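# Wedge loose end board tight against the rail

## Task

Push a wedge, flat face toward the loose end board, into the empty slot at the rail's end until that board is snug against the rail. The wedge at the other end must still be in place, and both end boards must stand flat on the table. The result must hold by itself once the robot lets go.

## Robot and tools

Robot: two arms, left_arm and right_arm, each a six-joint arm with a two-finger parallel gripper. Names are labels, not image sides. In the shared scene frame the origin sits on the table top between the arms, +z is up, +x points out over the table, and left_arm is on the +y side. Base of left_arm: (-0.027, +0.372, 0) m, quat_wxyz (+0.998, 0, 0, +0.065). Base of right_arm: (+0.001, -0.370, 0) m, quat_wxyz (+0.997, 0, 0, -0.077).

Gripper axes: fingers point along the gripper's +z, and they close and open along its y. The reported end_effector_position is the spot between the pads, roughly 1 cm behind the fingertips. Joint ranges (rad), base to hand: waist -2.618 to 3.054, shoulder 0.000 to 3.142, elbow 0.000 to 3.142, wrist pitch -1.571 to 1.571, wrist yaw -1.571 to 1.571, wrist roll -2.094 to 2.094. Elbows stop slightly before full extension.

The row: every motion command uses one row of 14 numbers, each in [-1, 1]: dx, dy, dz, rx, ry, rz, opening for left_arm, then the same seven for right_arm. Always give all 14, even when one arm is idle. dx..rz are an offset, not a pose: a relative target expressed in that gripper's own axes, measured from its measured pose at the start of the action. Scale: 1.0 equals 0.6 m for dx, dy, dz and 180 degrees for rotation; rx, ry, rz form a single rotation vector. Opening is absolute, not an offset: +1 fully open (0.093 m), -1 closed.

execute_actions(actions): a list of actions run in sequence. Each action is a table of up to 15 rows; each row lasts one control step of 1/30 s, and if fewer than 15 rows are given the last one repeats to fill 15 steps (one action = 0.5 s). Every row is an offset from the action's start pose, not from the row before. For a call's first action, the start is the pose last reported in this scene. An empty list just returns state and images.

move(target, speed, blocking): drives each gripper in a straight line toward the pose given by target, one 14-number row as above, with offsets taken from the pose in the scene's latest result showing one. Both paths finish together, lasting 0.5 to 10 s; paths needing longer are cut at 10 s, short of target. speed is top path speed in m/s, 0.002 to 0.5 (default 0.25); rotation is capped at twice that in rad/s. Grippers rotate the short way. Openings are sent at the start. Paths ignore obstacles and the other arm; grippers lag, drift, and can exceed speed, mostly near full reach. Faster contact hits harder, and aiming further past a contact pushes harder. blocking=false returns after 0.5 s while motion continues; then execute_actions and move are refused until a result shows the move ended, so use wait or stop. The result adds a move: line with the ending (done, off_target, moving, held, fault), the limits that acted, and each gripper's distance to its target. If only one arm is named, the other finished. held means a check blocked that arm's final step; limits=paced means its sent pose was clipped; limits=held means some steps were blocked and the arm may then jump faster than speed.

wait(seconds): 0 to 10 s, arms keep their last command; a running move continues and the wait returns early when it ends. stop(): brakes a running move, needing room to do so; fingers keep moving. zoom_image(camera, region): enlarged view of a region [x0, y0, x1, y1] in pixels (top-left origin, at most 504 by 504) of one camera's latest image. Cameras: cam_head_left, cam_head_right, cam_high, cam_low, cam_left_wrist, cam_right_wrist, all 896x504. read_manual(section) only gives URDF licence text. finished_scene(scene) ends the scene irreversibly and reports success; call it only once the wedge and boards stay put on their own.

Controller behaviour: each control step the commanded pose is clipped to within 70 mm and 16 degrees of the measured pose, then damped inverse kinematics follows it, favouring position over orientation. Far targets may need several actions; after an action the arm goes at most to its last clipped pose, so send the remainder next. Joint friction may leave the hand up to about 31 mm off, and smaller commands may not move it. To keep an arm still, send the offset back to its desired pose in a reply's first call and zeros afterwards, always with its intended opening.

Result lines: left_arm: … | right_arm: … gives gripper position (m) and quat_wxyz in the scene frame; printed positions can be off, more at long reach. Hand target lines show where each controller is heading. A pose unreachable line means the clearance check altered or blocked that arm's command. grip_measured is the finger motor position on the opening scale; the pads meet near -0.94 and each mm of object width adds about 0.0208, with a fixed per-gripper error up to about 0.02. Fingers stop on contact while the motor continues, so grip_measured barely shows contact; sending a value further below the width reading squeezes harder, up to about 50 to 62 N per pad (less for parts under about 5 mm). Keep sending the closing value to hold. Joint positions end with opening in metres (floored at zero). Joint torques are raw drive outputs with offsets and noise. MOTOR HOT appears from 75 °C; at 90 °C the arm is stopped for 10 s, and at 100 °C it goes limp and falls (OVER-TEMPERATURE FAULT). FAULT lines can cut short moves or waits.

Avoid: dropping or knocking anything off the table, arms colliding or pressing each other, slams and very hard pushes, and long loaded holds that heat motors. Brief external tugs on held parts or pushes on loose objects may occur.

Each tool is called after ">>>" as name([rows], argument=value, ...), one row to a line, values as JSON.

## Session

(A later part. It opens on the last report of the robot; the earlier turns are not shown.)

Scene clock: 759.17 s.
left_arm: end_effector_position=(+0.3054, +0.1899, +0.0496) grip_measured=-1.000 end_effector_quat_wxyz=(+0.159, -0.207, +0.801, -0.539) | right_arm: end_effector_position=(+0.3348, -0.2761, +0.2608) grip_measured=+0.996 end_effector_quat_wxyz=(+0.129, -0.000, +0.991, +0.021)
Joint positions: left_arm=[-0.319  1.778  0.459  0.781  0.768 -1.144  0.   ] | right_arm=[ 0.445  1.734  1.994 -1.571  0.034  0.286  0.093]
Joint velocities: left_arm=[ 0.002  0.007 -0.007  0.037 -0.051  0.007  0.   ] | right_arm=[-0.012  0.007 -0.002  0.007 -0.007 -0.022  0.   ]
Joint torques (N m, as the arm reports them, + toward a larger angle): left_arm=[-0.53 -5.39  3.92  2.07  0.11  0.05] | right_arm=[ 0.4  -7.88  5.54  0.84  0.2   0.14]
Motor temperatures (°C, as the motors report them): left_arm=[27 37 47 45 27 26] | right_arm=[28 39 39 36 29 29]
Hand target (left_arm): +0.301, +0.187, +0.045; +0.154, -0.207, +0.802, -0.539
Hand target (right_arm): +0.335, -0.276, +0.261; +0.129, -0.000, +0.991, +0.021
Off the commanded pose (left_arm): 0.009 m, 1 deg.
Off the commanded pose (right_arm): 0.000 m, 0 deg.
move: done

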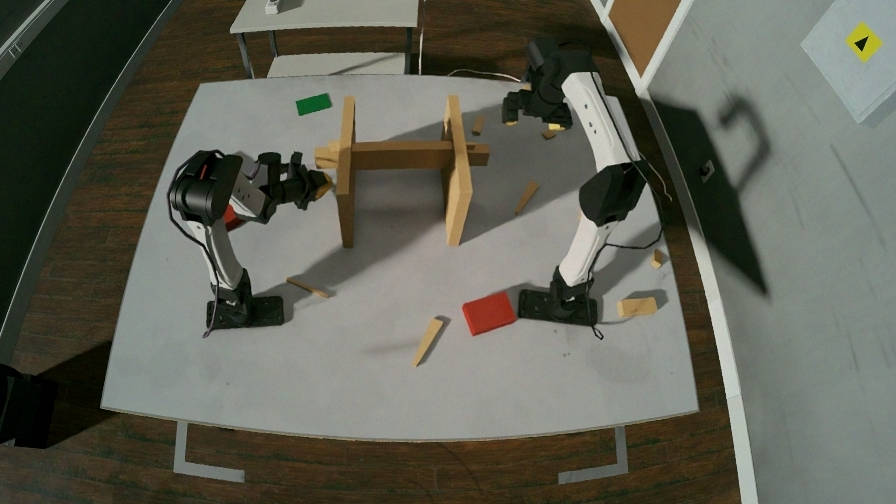

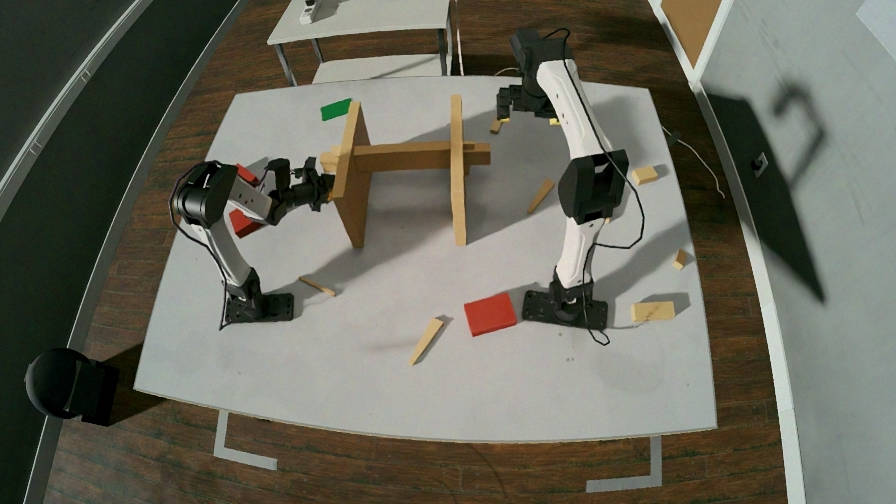

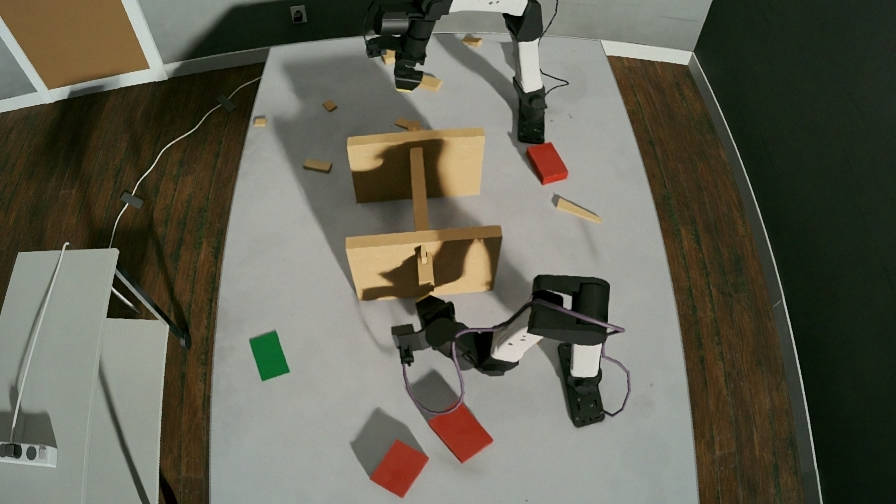

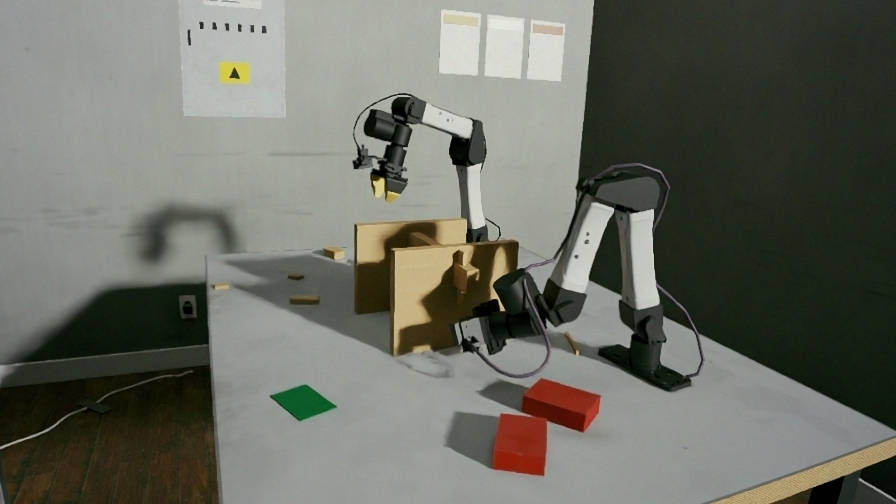

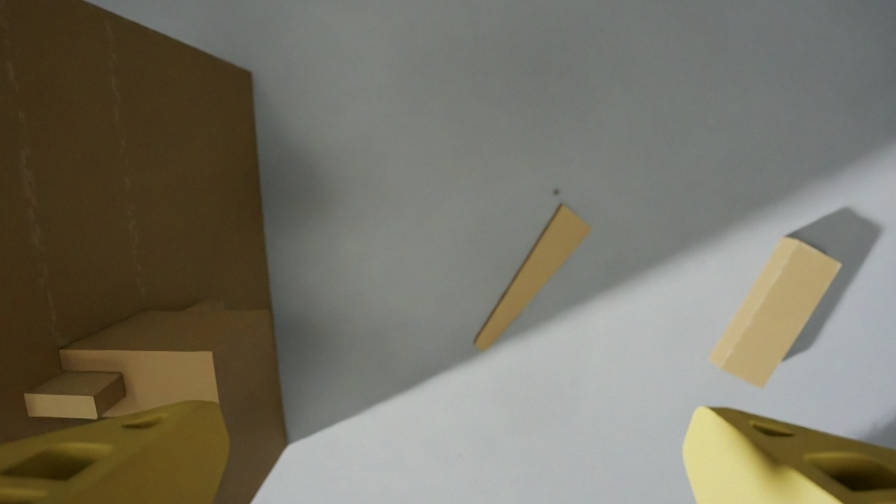

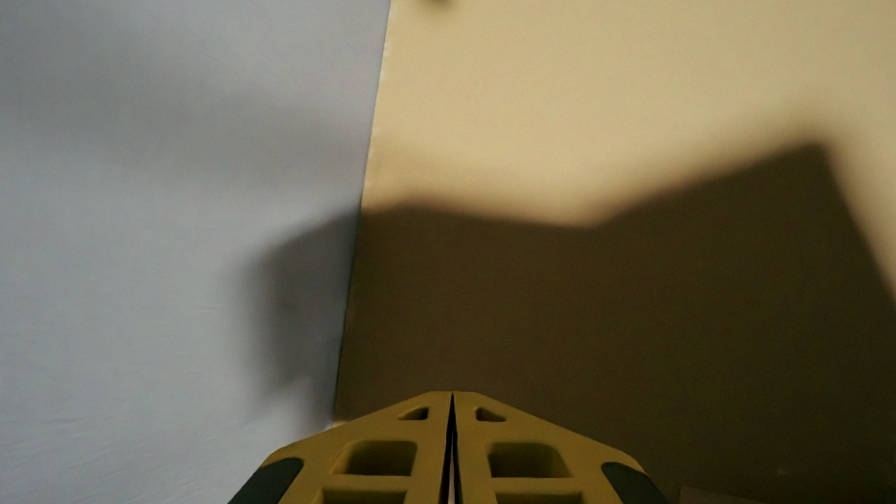

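>>> move(target=[0.0244, -0.005, 0.0285, 0, 0, 0, -1, 0, 0, 0, 0, 0, 0, 1], speed=0.02)

>>> zoom_image(camera="cam_head_left", region=[220, 80, 440, 260])

>>> zoom_image(camera="cam_high", region=[330, 210, 550, 380])

Scene clock: 774.03 s.
left_arm: end_effector_position=(+0.3029, +0.1719, +0.0466) grip_measured=-1.000 end_effector_quat_wxyz=(+0.158, -0.208, +0.803, -0.536) | right_arm: end_effector_position=(+0.3348, -0.2761, +0.2608) grip_measured=+0.996 end_effector_quat_wxyz=(+0.129, -0.000, +0.991, +0.021)
Joint positions: left_arm=[-0.391  1.798  0.459  0.825  0.701 -1.189  0.   ] | right_arm=[ 0.445  1.734  1.994 -1.571  0.034  0.286  0.093]
Joint velocities: left_arm=[ 0.007  0.007 -0.007  0.037 -0.051  0.037  0.   ] | right_arm=[ 0.007  0.007 -0.002 -0.007 -0.007 -0.007 -0.   ]
Joint torques (N m, as the arm reports them, + toward a larger angle): left_arm=[-0.52 -5.54  4.76  2.13  0.1   0.08] | right_arm=[ 0.41 -7.88  5.55  0.84  0.2   0.14]
Motor temperatures (°C, as the motors report them): left_arm=[27 38 45 47 27 26] | right_arm=[28 39 40 36 29 29]
Hand target (left_arm): +0.302, +0.168, +0.045; +0.159, -0.206, +0.802, -0.538
Hand target (right_arm): +0.335, -0.276, +0.261; +0.129, -0.000, +0.991, +0.021
Off the commanded pose (left_arm): 0.004 m, 0 deg.
Off the commanded pose (right_arm): 0.000 m, 0 deg.
move: done

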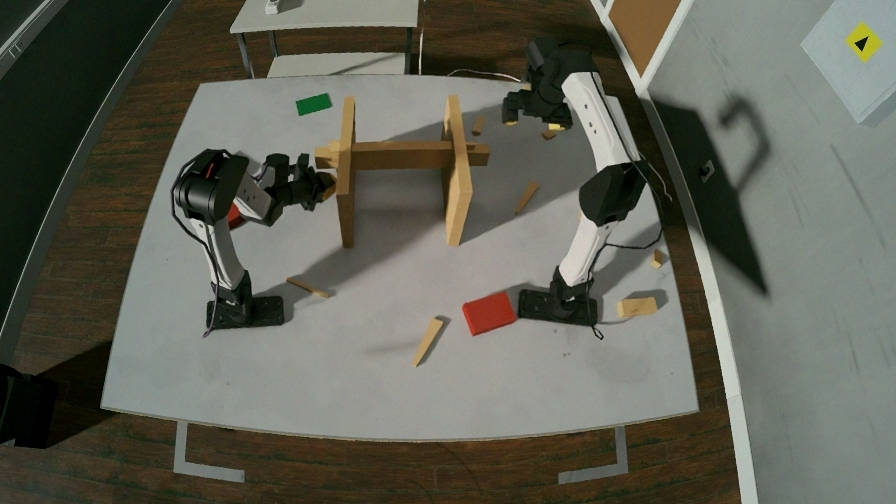

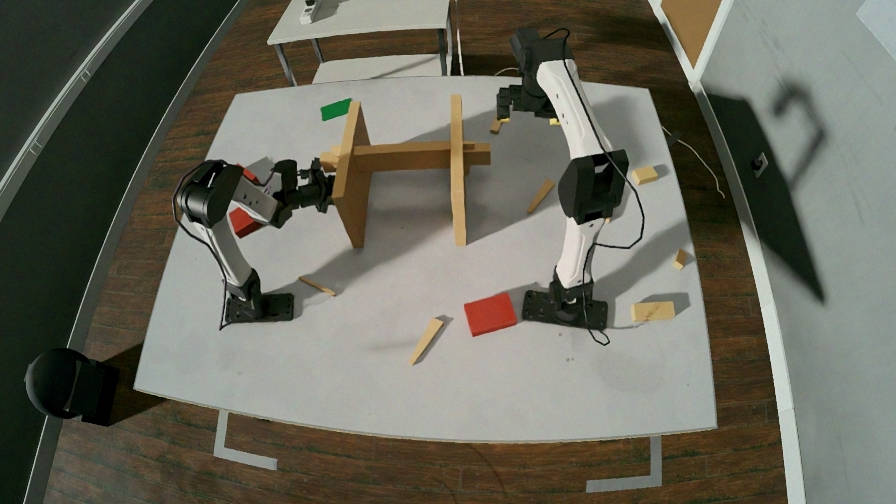

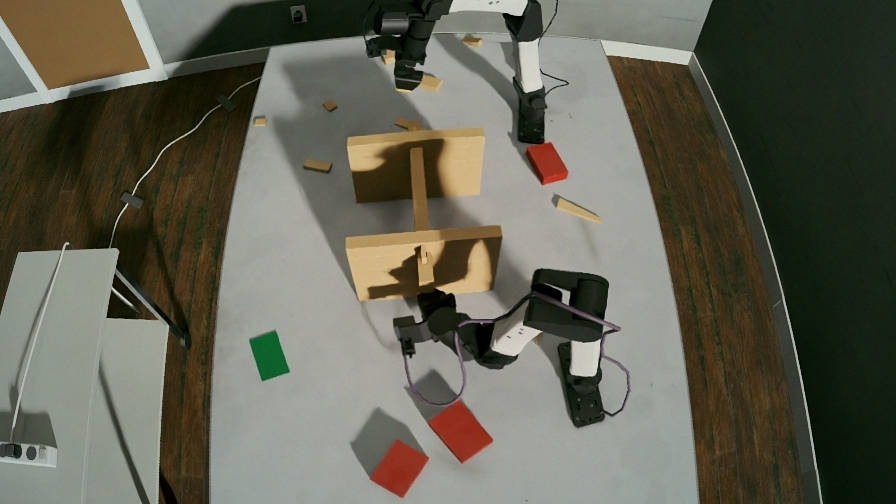

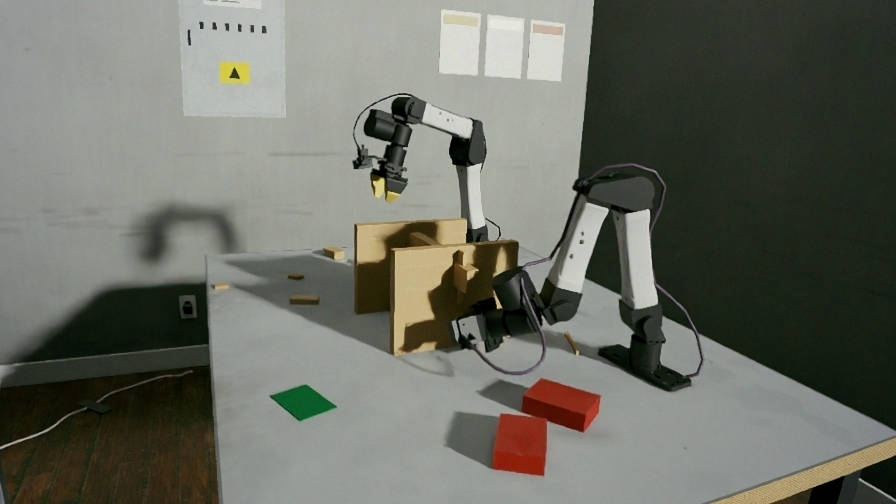

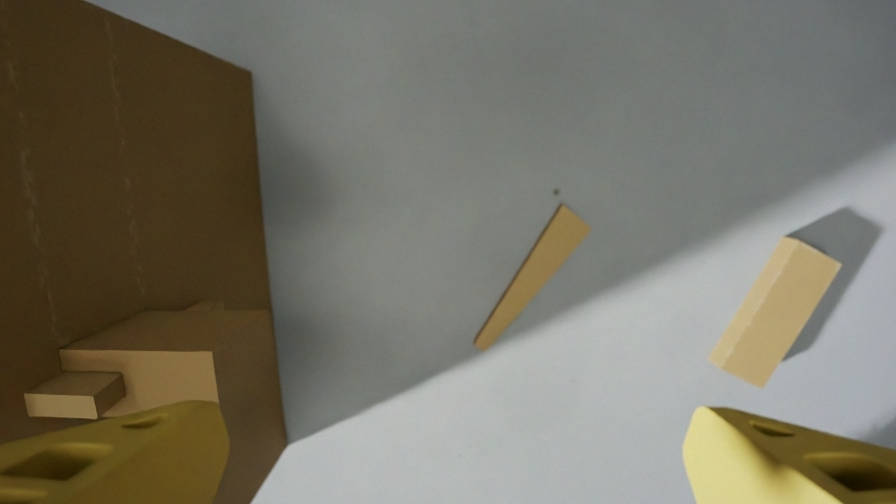

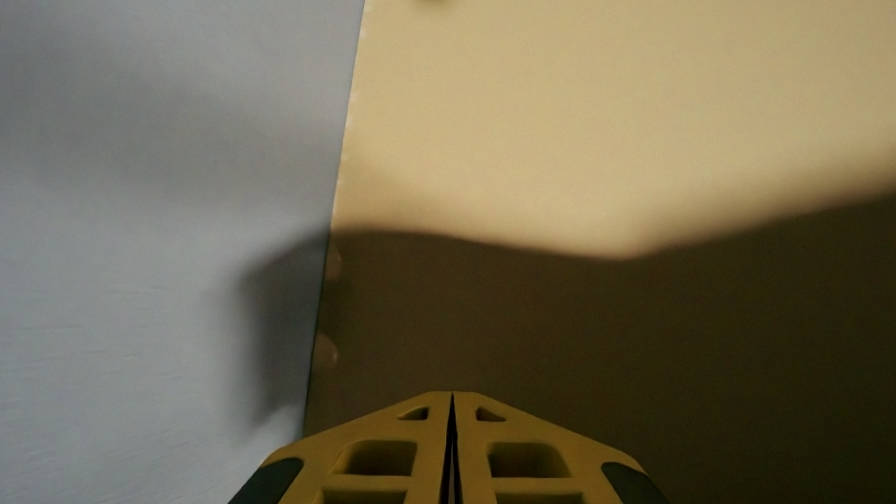

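Region (220, 80, 440, 260) of cam_head_left's 896x504 image, scaled by 2.291, with more detail than that image has; it fills the top 412 rows of this view, and the rest is white.

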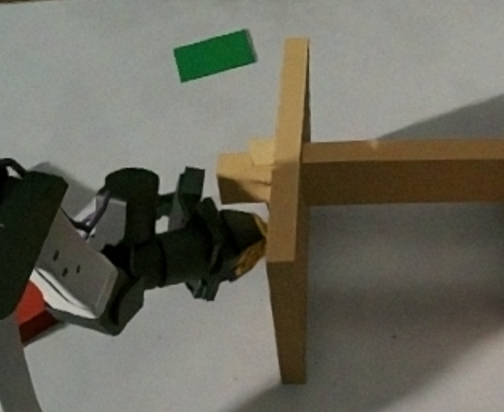

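Region (330, 210, 550, 380) of cam_high's 896x504 image, scaled by 2.291, with more detail than that image has; it fills the top 389 rows of this view, and the rest is white.

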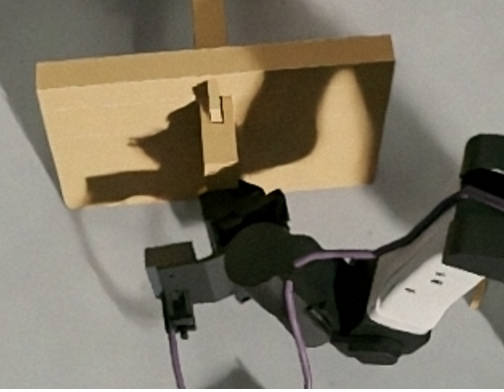

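>>> move(target=[0.0117, -0.0079, 0.0186, 0, 0, 0, -1, 0, 0, 0, 0, 0, 0, 1], speed=0.01)

>>> zoom_image(camera="cam_head_left", region=[220, 80, 440, 260])

>>> zoom_image(camera="cam_high", region=[330, 210, 550, 380])

Scene clock: 781.93 s.
left_arm: end_effector_position=(+0.3005, +0.1638, +0.0450) grip_measured=-1.000 end_effector_quat_wxyz=(+0.157, -0.213, +0.805, -0.532) | right_arm: end_effector_position=(+0.3348, -0.2761, +0.2608) grip_measured=+0.996 end_effector_quat_wxyz=(+0.129, -0.000, +0.991, +0.021)
Joint positions: left_arm=[-0.427  1.798  0.459  0.828  0.663 -1.211  0.   ] | right_arm=[ 0.445  1.734  1.994 -1.571  0.034  0.286  0.093]
Joint velocities: left_arm=[-0.007 -0.007 -0.017 -0.081 -0.007 -0.051  0.   ] | right_arm=[-0.012 -0.007 -0.002 -0.095 -0.066 -0.007  0.001]
Joint torques (N m, as the arm reports them, + toward a larger angle): left_arm=[-0.67 -5.39  6.16  2.08  0.08  0.05] | right_arm=[ 0.4  -7.89  5.55  0.84  0.2   0.14]
Motor temperatures (°C, as the motors report them): left_arm=[27 38 44 47 27 26] | right_arm=[28 39 40 36 29 29]
Hand target (left_arm): +0.303, +0.158, +0.046; +0.158, -0.208, +0.803, -0.535
Hand target (right_arm): +0.335, -0.276, +0.261; +0.129, -0.000, +0.991, +0.021
Off the commanded pose (left_arm): 0.007 m, 1 deg.
Off the commanded pose (right_arm): 0.000 m, 0 deg.
move: done

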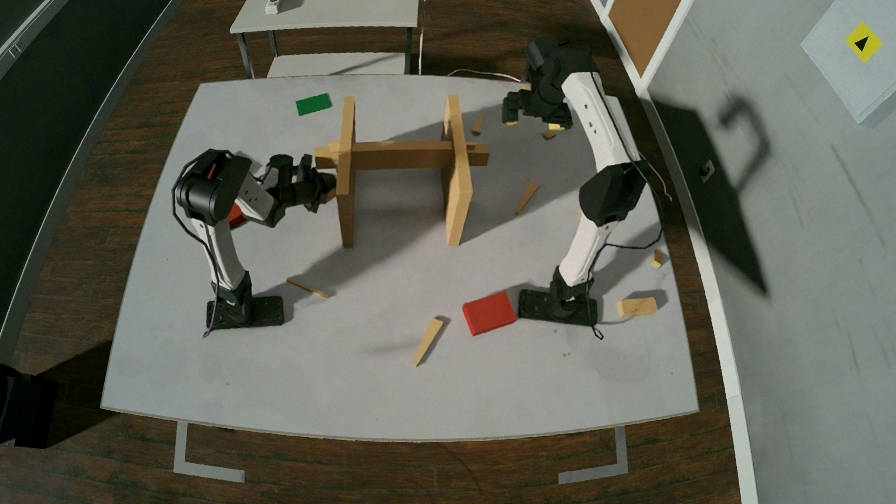

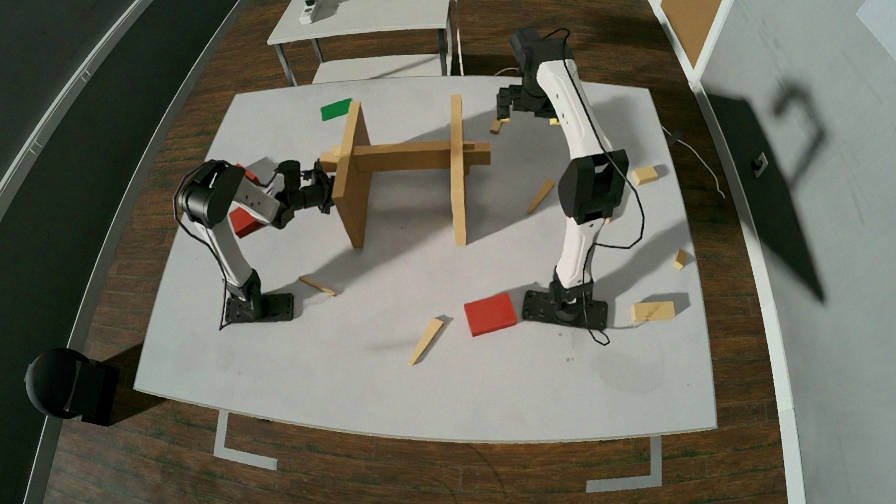

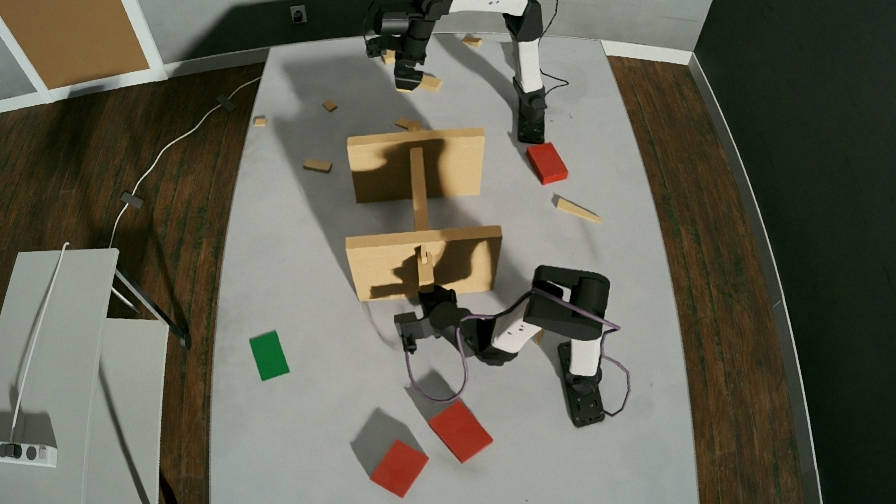

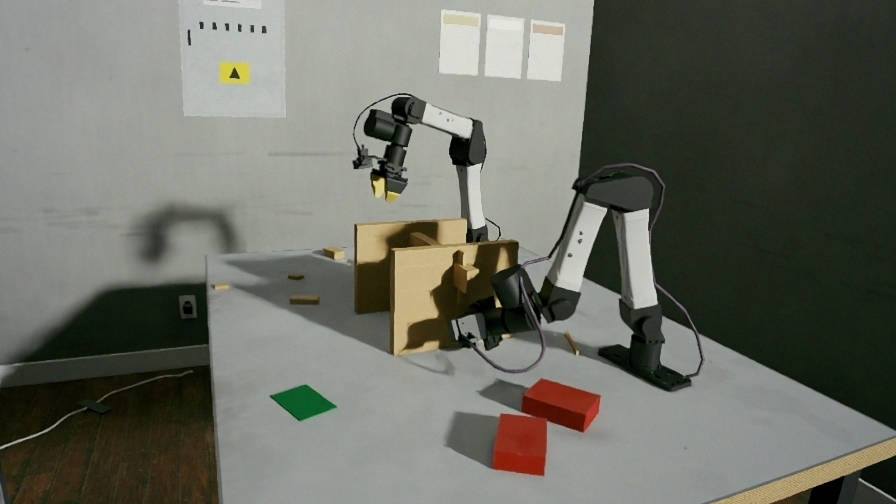

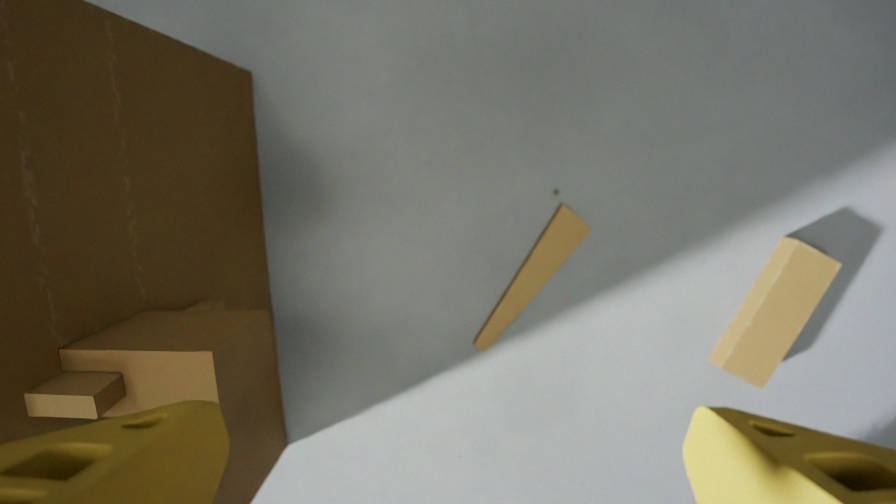

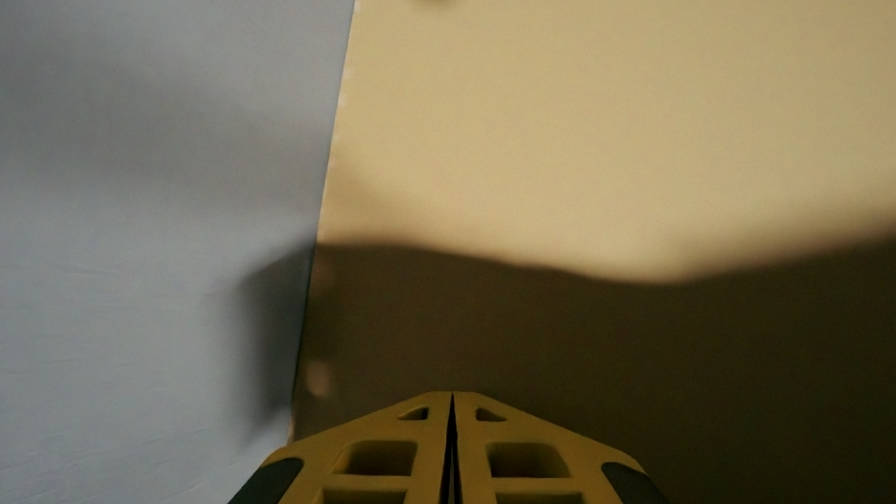

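Region (220, 80, 440, 260) of cam_head_left's 896x504 image, scaled by 2.291, with more detail than that image has; it fills the top 412 rows of this view, and the rest is white.

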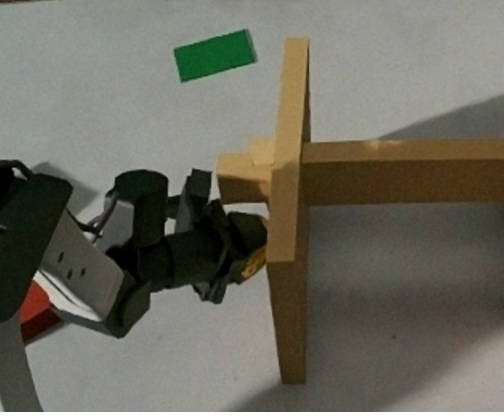

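Region (330, 210, 550, 380) of cam_high's 896x504 image, scaled by 2.291, with more detail than that image has; it fills the top 389 rows of this view, and the rest is white.

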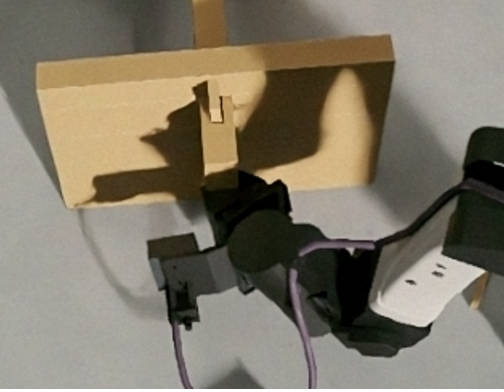

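>>> execute_actions(actions=[])

Scene clock: 798.73 s.
left_arm: end_effector_position=(+0.3006, +0.1638, +0.0450) grip_measured=-1.000 end_effector_quat_wxyz=(+0.157, -0.213, +0.805, -0.532) | right_arm: end_effector_position=(+0.3348, -0.2761, +0.2608) grip_measured=+0.996 end_effector_quat_wxyz=(+0.129, -0.000, +0.991, +0.021)
Joint positions: left_arm=[-0.427  1.798  0.459  0.828  0.662 -1.211  0.   ] | right_arm=[ 0.445  1.734  1.994 -1.571  0.034  0.286  0.093]
Joint velocities: left_arm=[ 0.007 -0.007 -0.002 -0.037 -0.007  0.051  0.   ] | right_arm=[-0.012 -0.027 -0.007 -0.007 -0.007  0.037 -0.001]
Joint torques (N m, as the arm reports them, + toward a larger angle): left_arm=[-0.72 -5.36  6.15  2.05  0.08  0.08] | right_arm=[ 0.4  -7.88  5.55  0.84  0.2   0.14]
Motor temperatures (°C, as the motors report them): left_arm=[27 38 44 48 27 26] | right_arm=[28 39 40 36 29 29]
Hand target (left_arm): +0.303, +0.158, +0.046; +0.158, -0.208, +0.803, -0.535
Hand target (right_arm): +0.335, -0.276, +0.261; +0.129, -0.000, +0.991, +0.021
Off the commanded pose (left_arm): 0.007 m, 1 deg.
Off the commanded pose (right_arm): 0.000 m, 0 deg.

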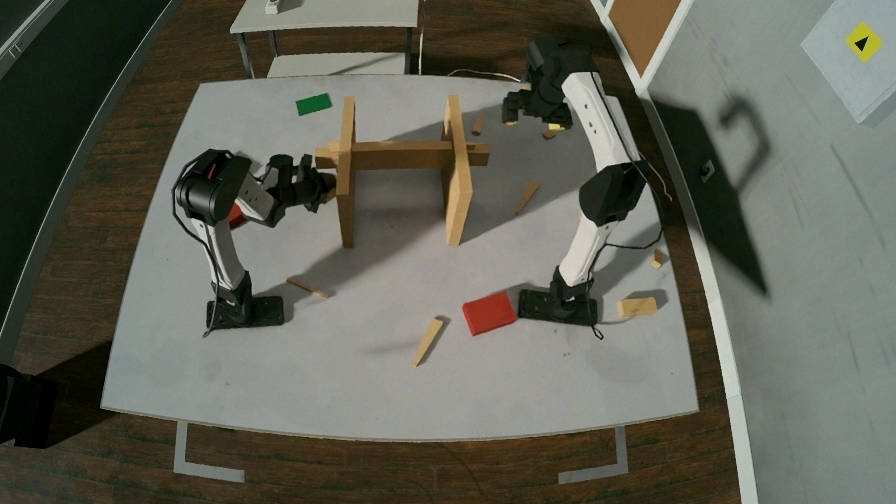

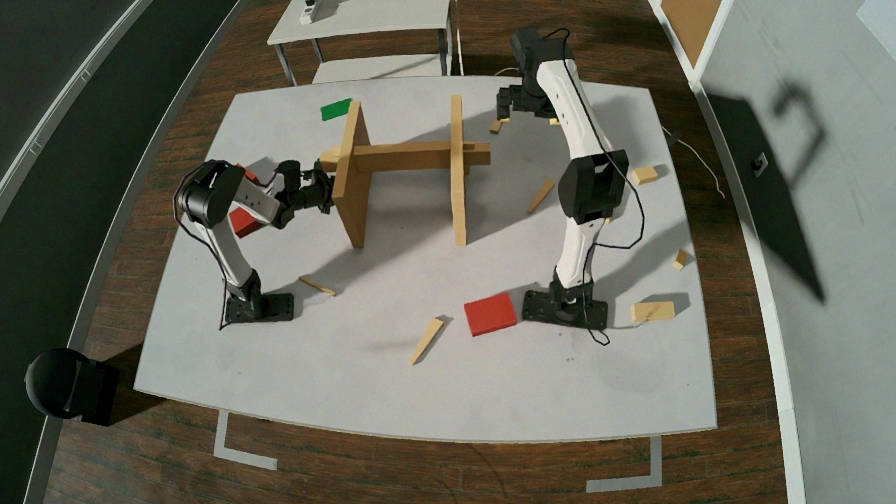

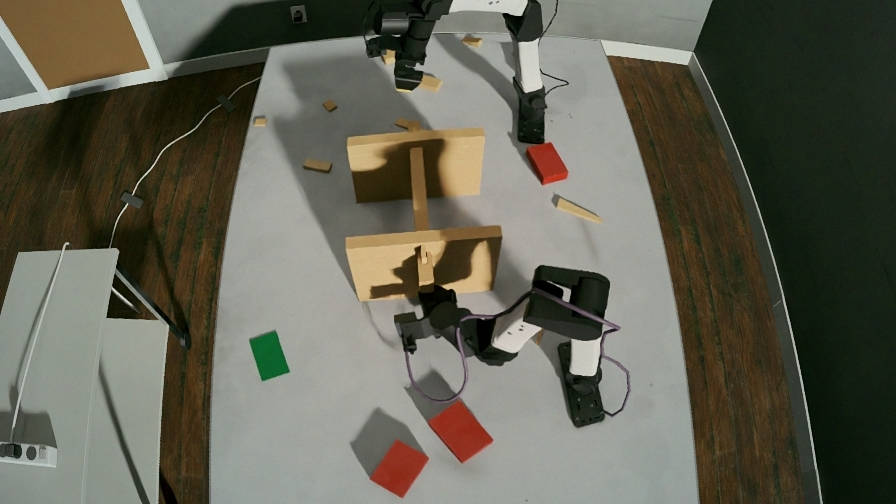

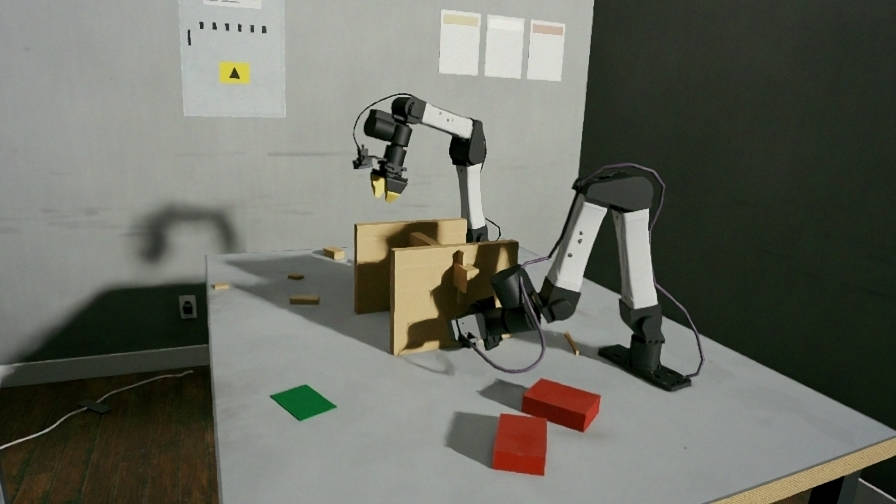

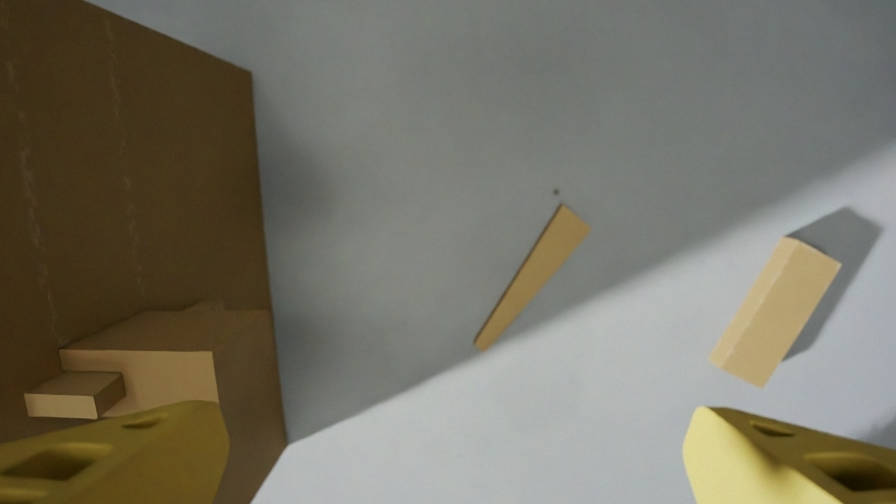

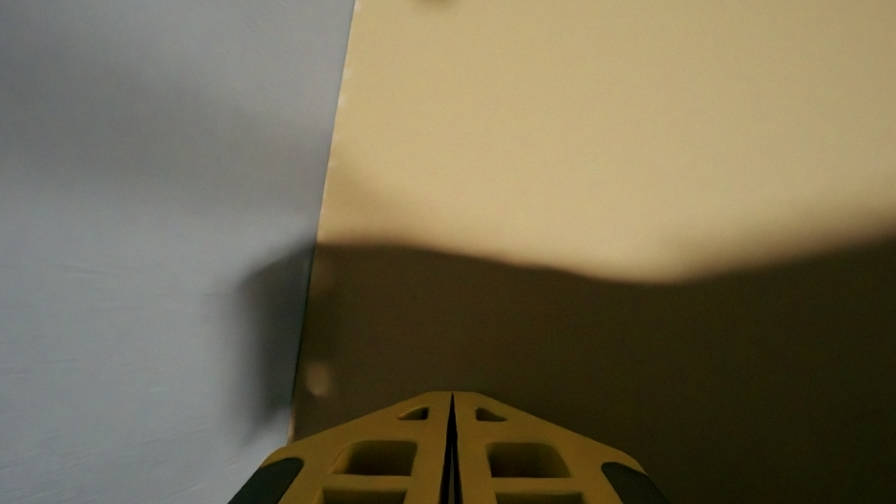

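>>> move(target=[0.0084,-0.0056,0.0133,0,0,0,-1,0,0,0,0,0,0,1], speed=0.01)

>>> zoom_image(camera="cam_head_left", region=[290, 80, 510, 260])

Scene clock: 803.87 s.
left_arm: end_effector_position=(+0.3014, +0.1629, +0.0441) grip_measured=-1.000 end_effector_quat_wxyz=(+0.158, -0.220, +0.804, -0.528) | right_arm: end_effector_position=(+0.3348, -0.2761, +0.2608) grip_measured=+0.996 end_effector_quat_wxyz=(+0.129, -0.000, +0.991, +0.021)
Joint positions: left_arm=[-0.437  1.798  0.459  0.828  0.64  -1.225  0.   ] | right_arm=[ 0.445  1.734  1.994 -1.571  0.034  0.286  0.093]
Joint velocities: left_arm=[ 0.012  0.007 -0.012  0.051 -0.037 -0.066  0.   ] | right_arm=[-0.002  0.002 -0.002 -0.022 -0.022  0.007 -0.001]
Joint torques (N m, as the arm reports them, + toward a larger angle): left_arm=[-1.44 -5.65  5.97  2.03  0.11  0.07] | right_arm=[ 0.41 -7.88  5.55  0.85  0.19  0.15]
Motor temperatures (°C, as the motors report them): left_arm=[27 38 44 48 27 26] | right_arm=[28 40 40 36 29 29]
Hand target (left_arm): +0.301, +0.154, +0.045; +0.156, -0.213, +0.805, -0.531
Hand target (right_arm): +0.335, -0.276, +0.261; +0.129, -0.000, +0.991, +0.021
Off the commanded pose (left_arm): 0.009 m, 1 deg.
Off the commanded pose (right_arm): 0.000 m, 0 deg.
move: done

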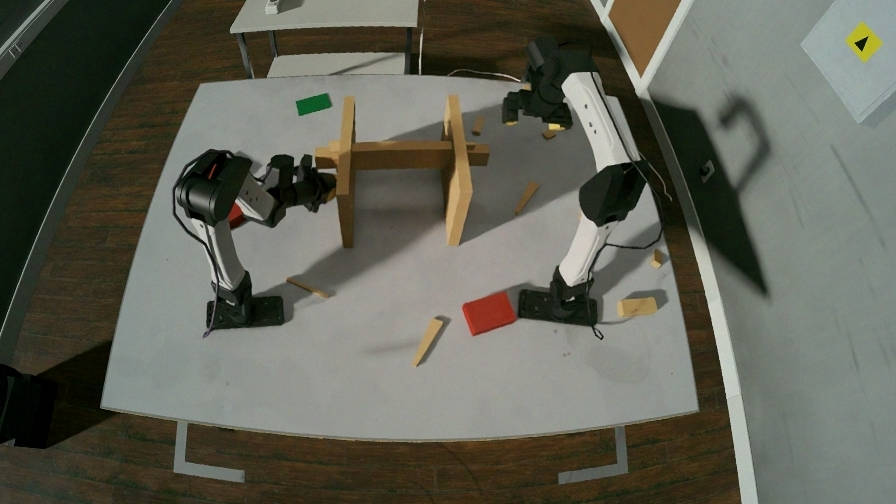

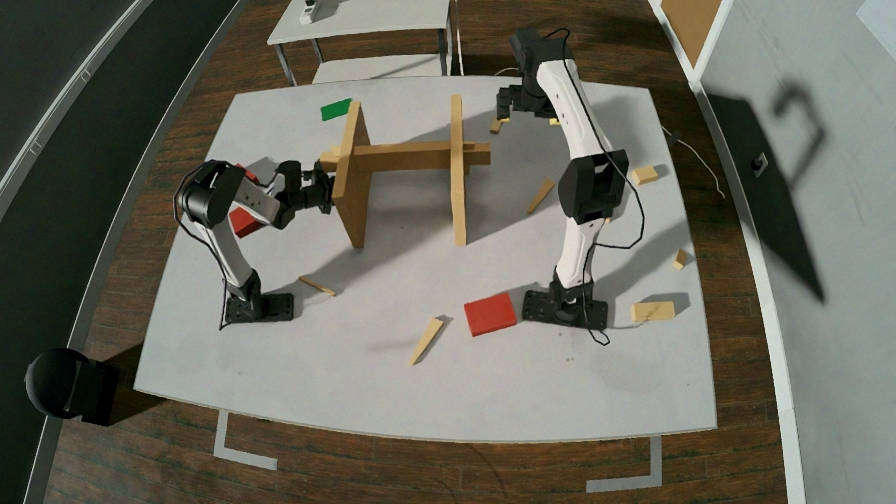

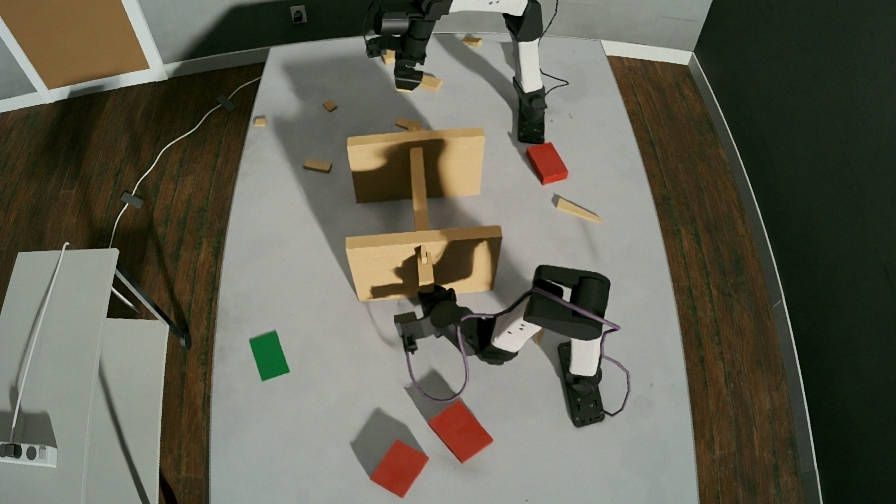

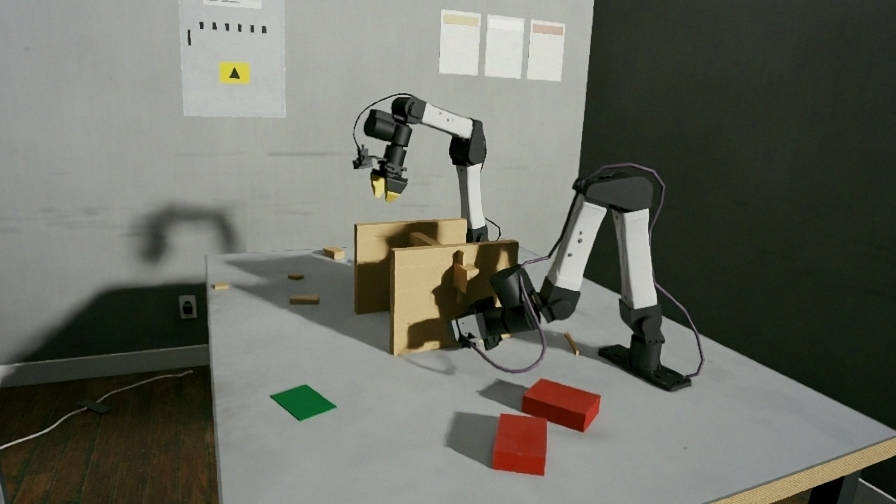

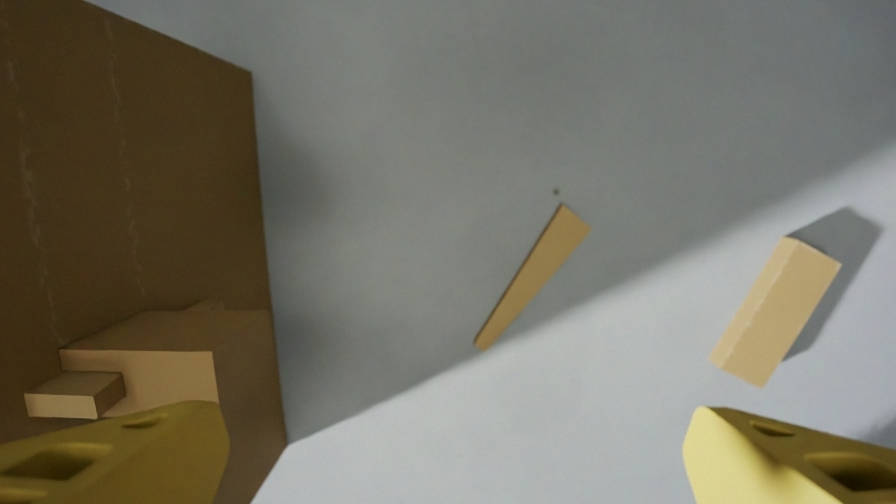

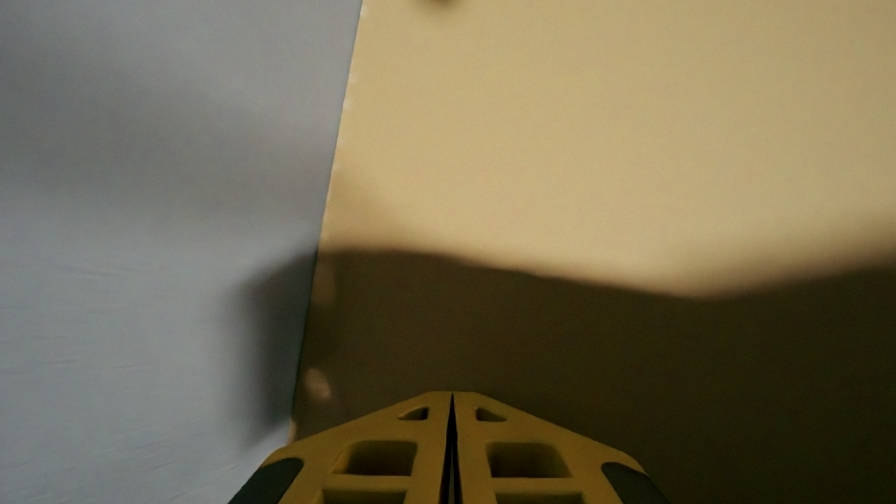

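Region (290, 80, 510, 260) of cam_head_left's 896x504 image, scaled by 2.291, with more detail than that image has; it fills the top 412 rows of this view, and the rest is white.

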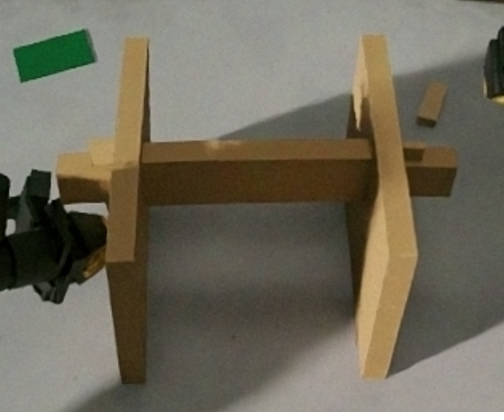

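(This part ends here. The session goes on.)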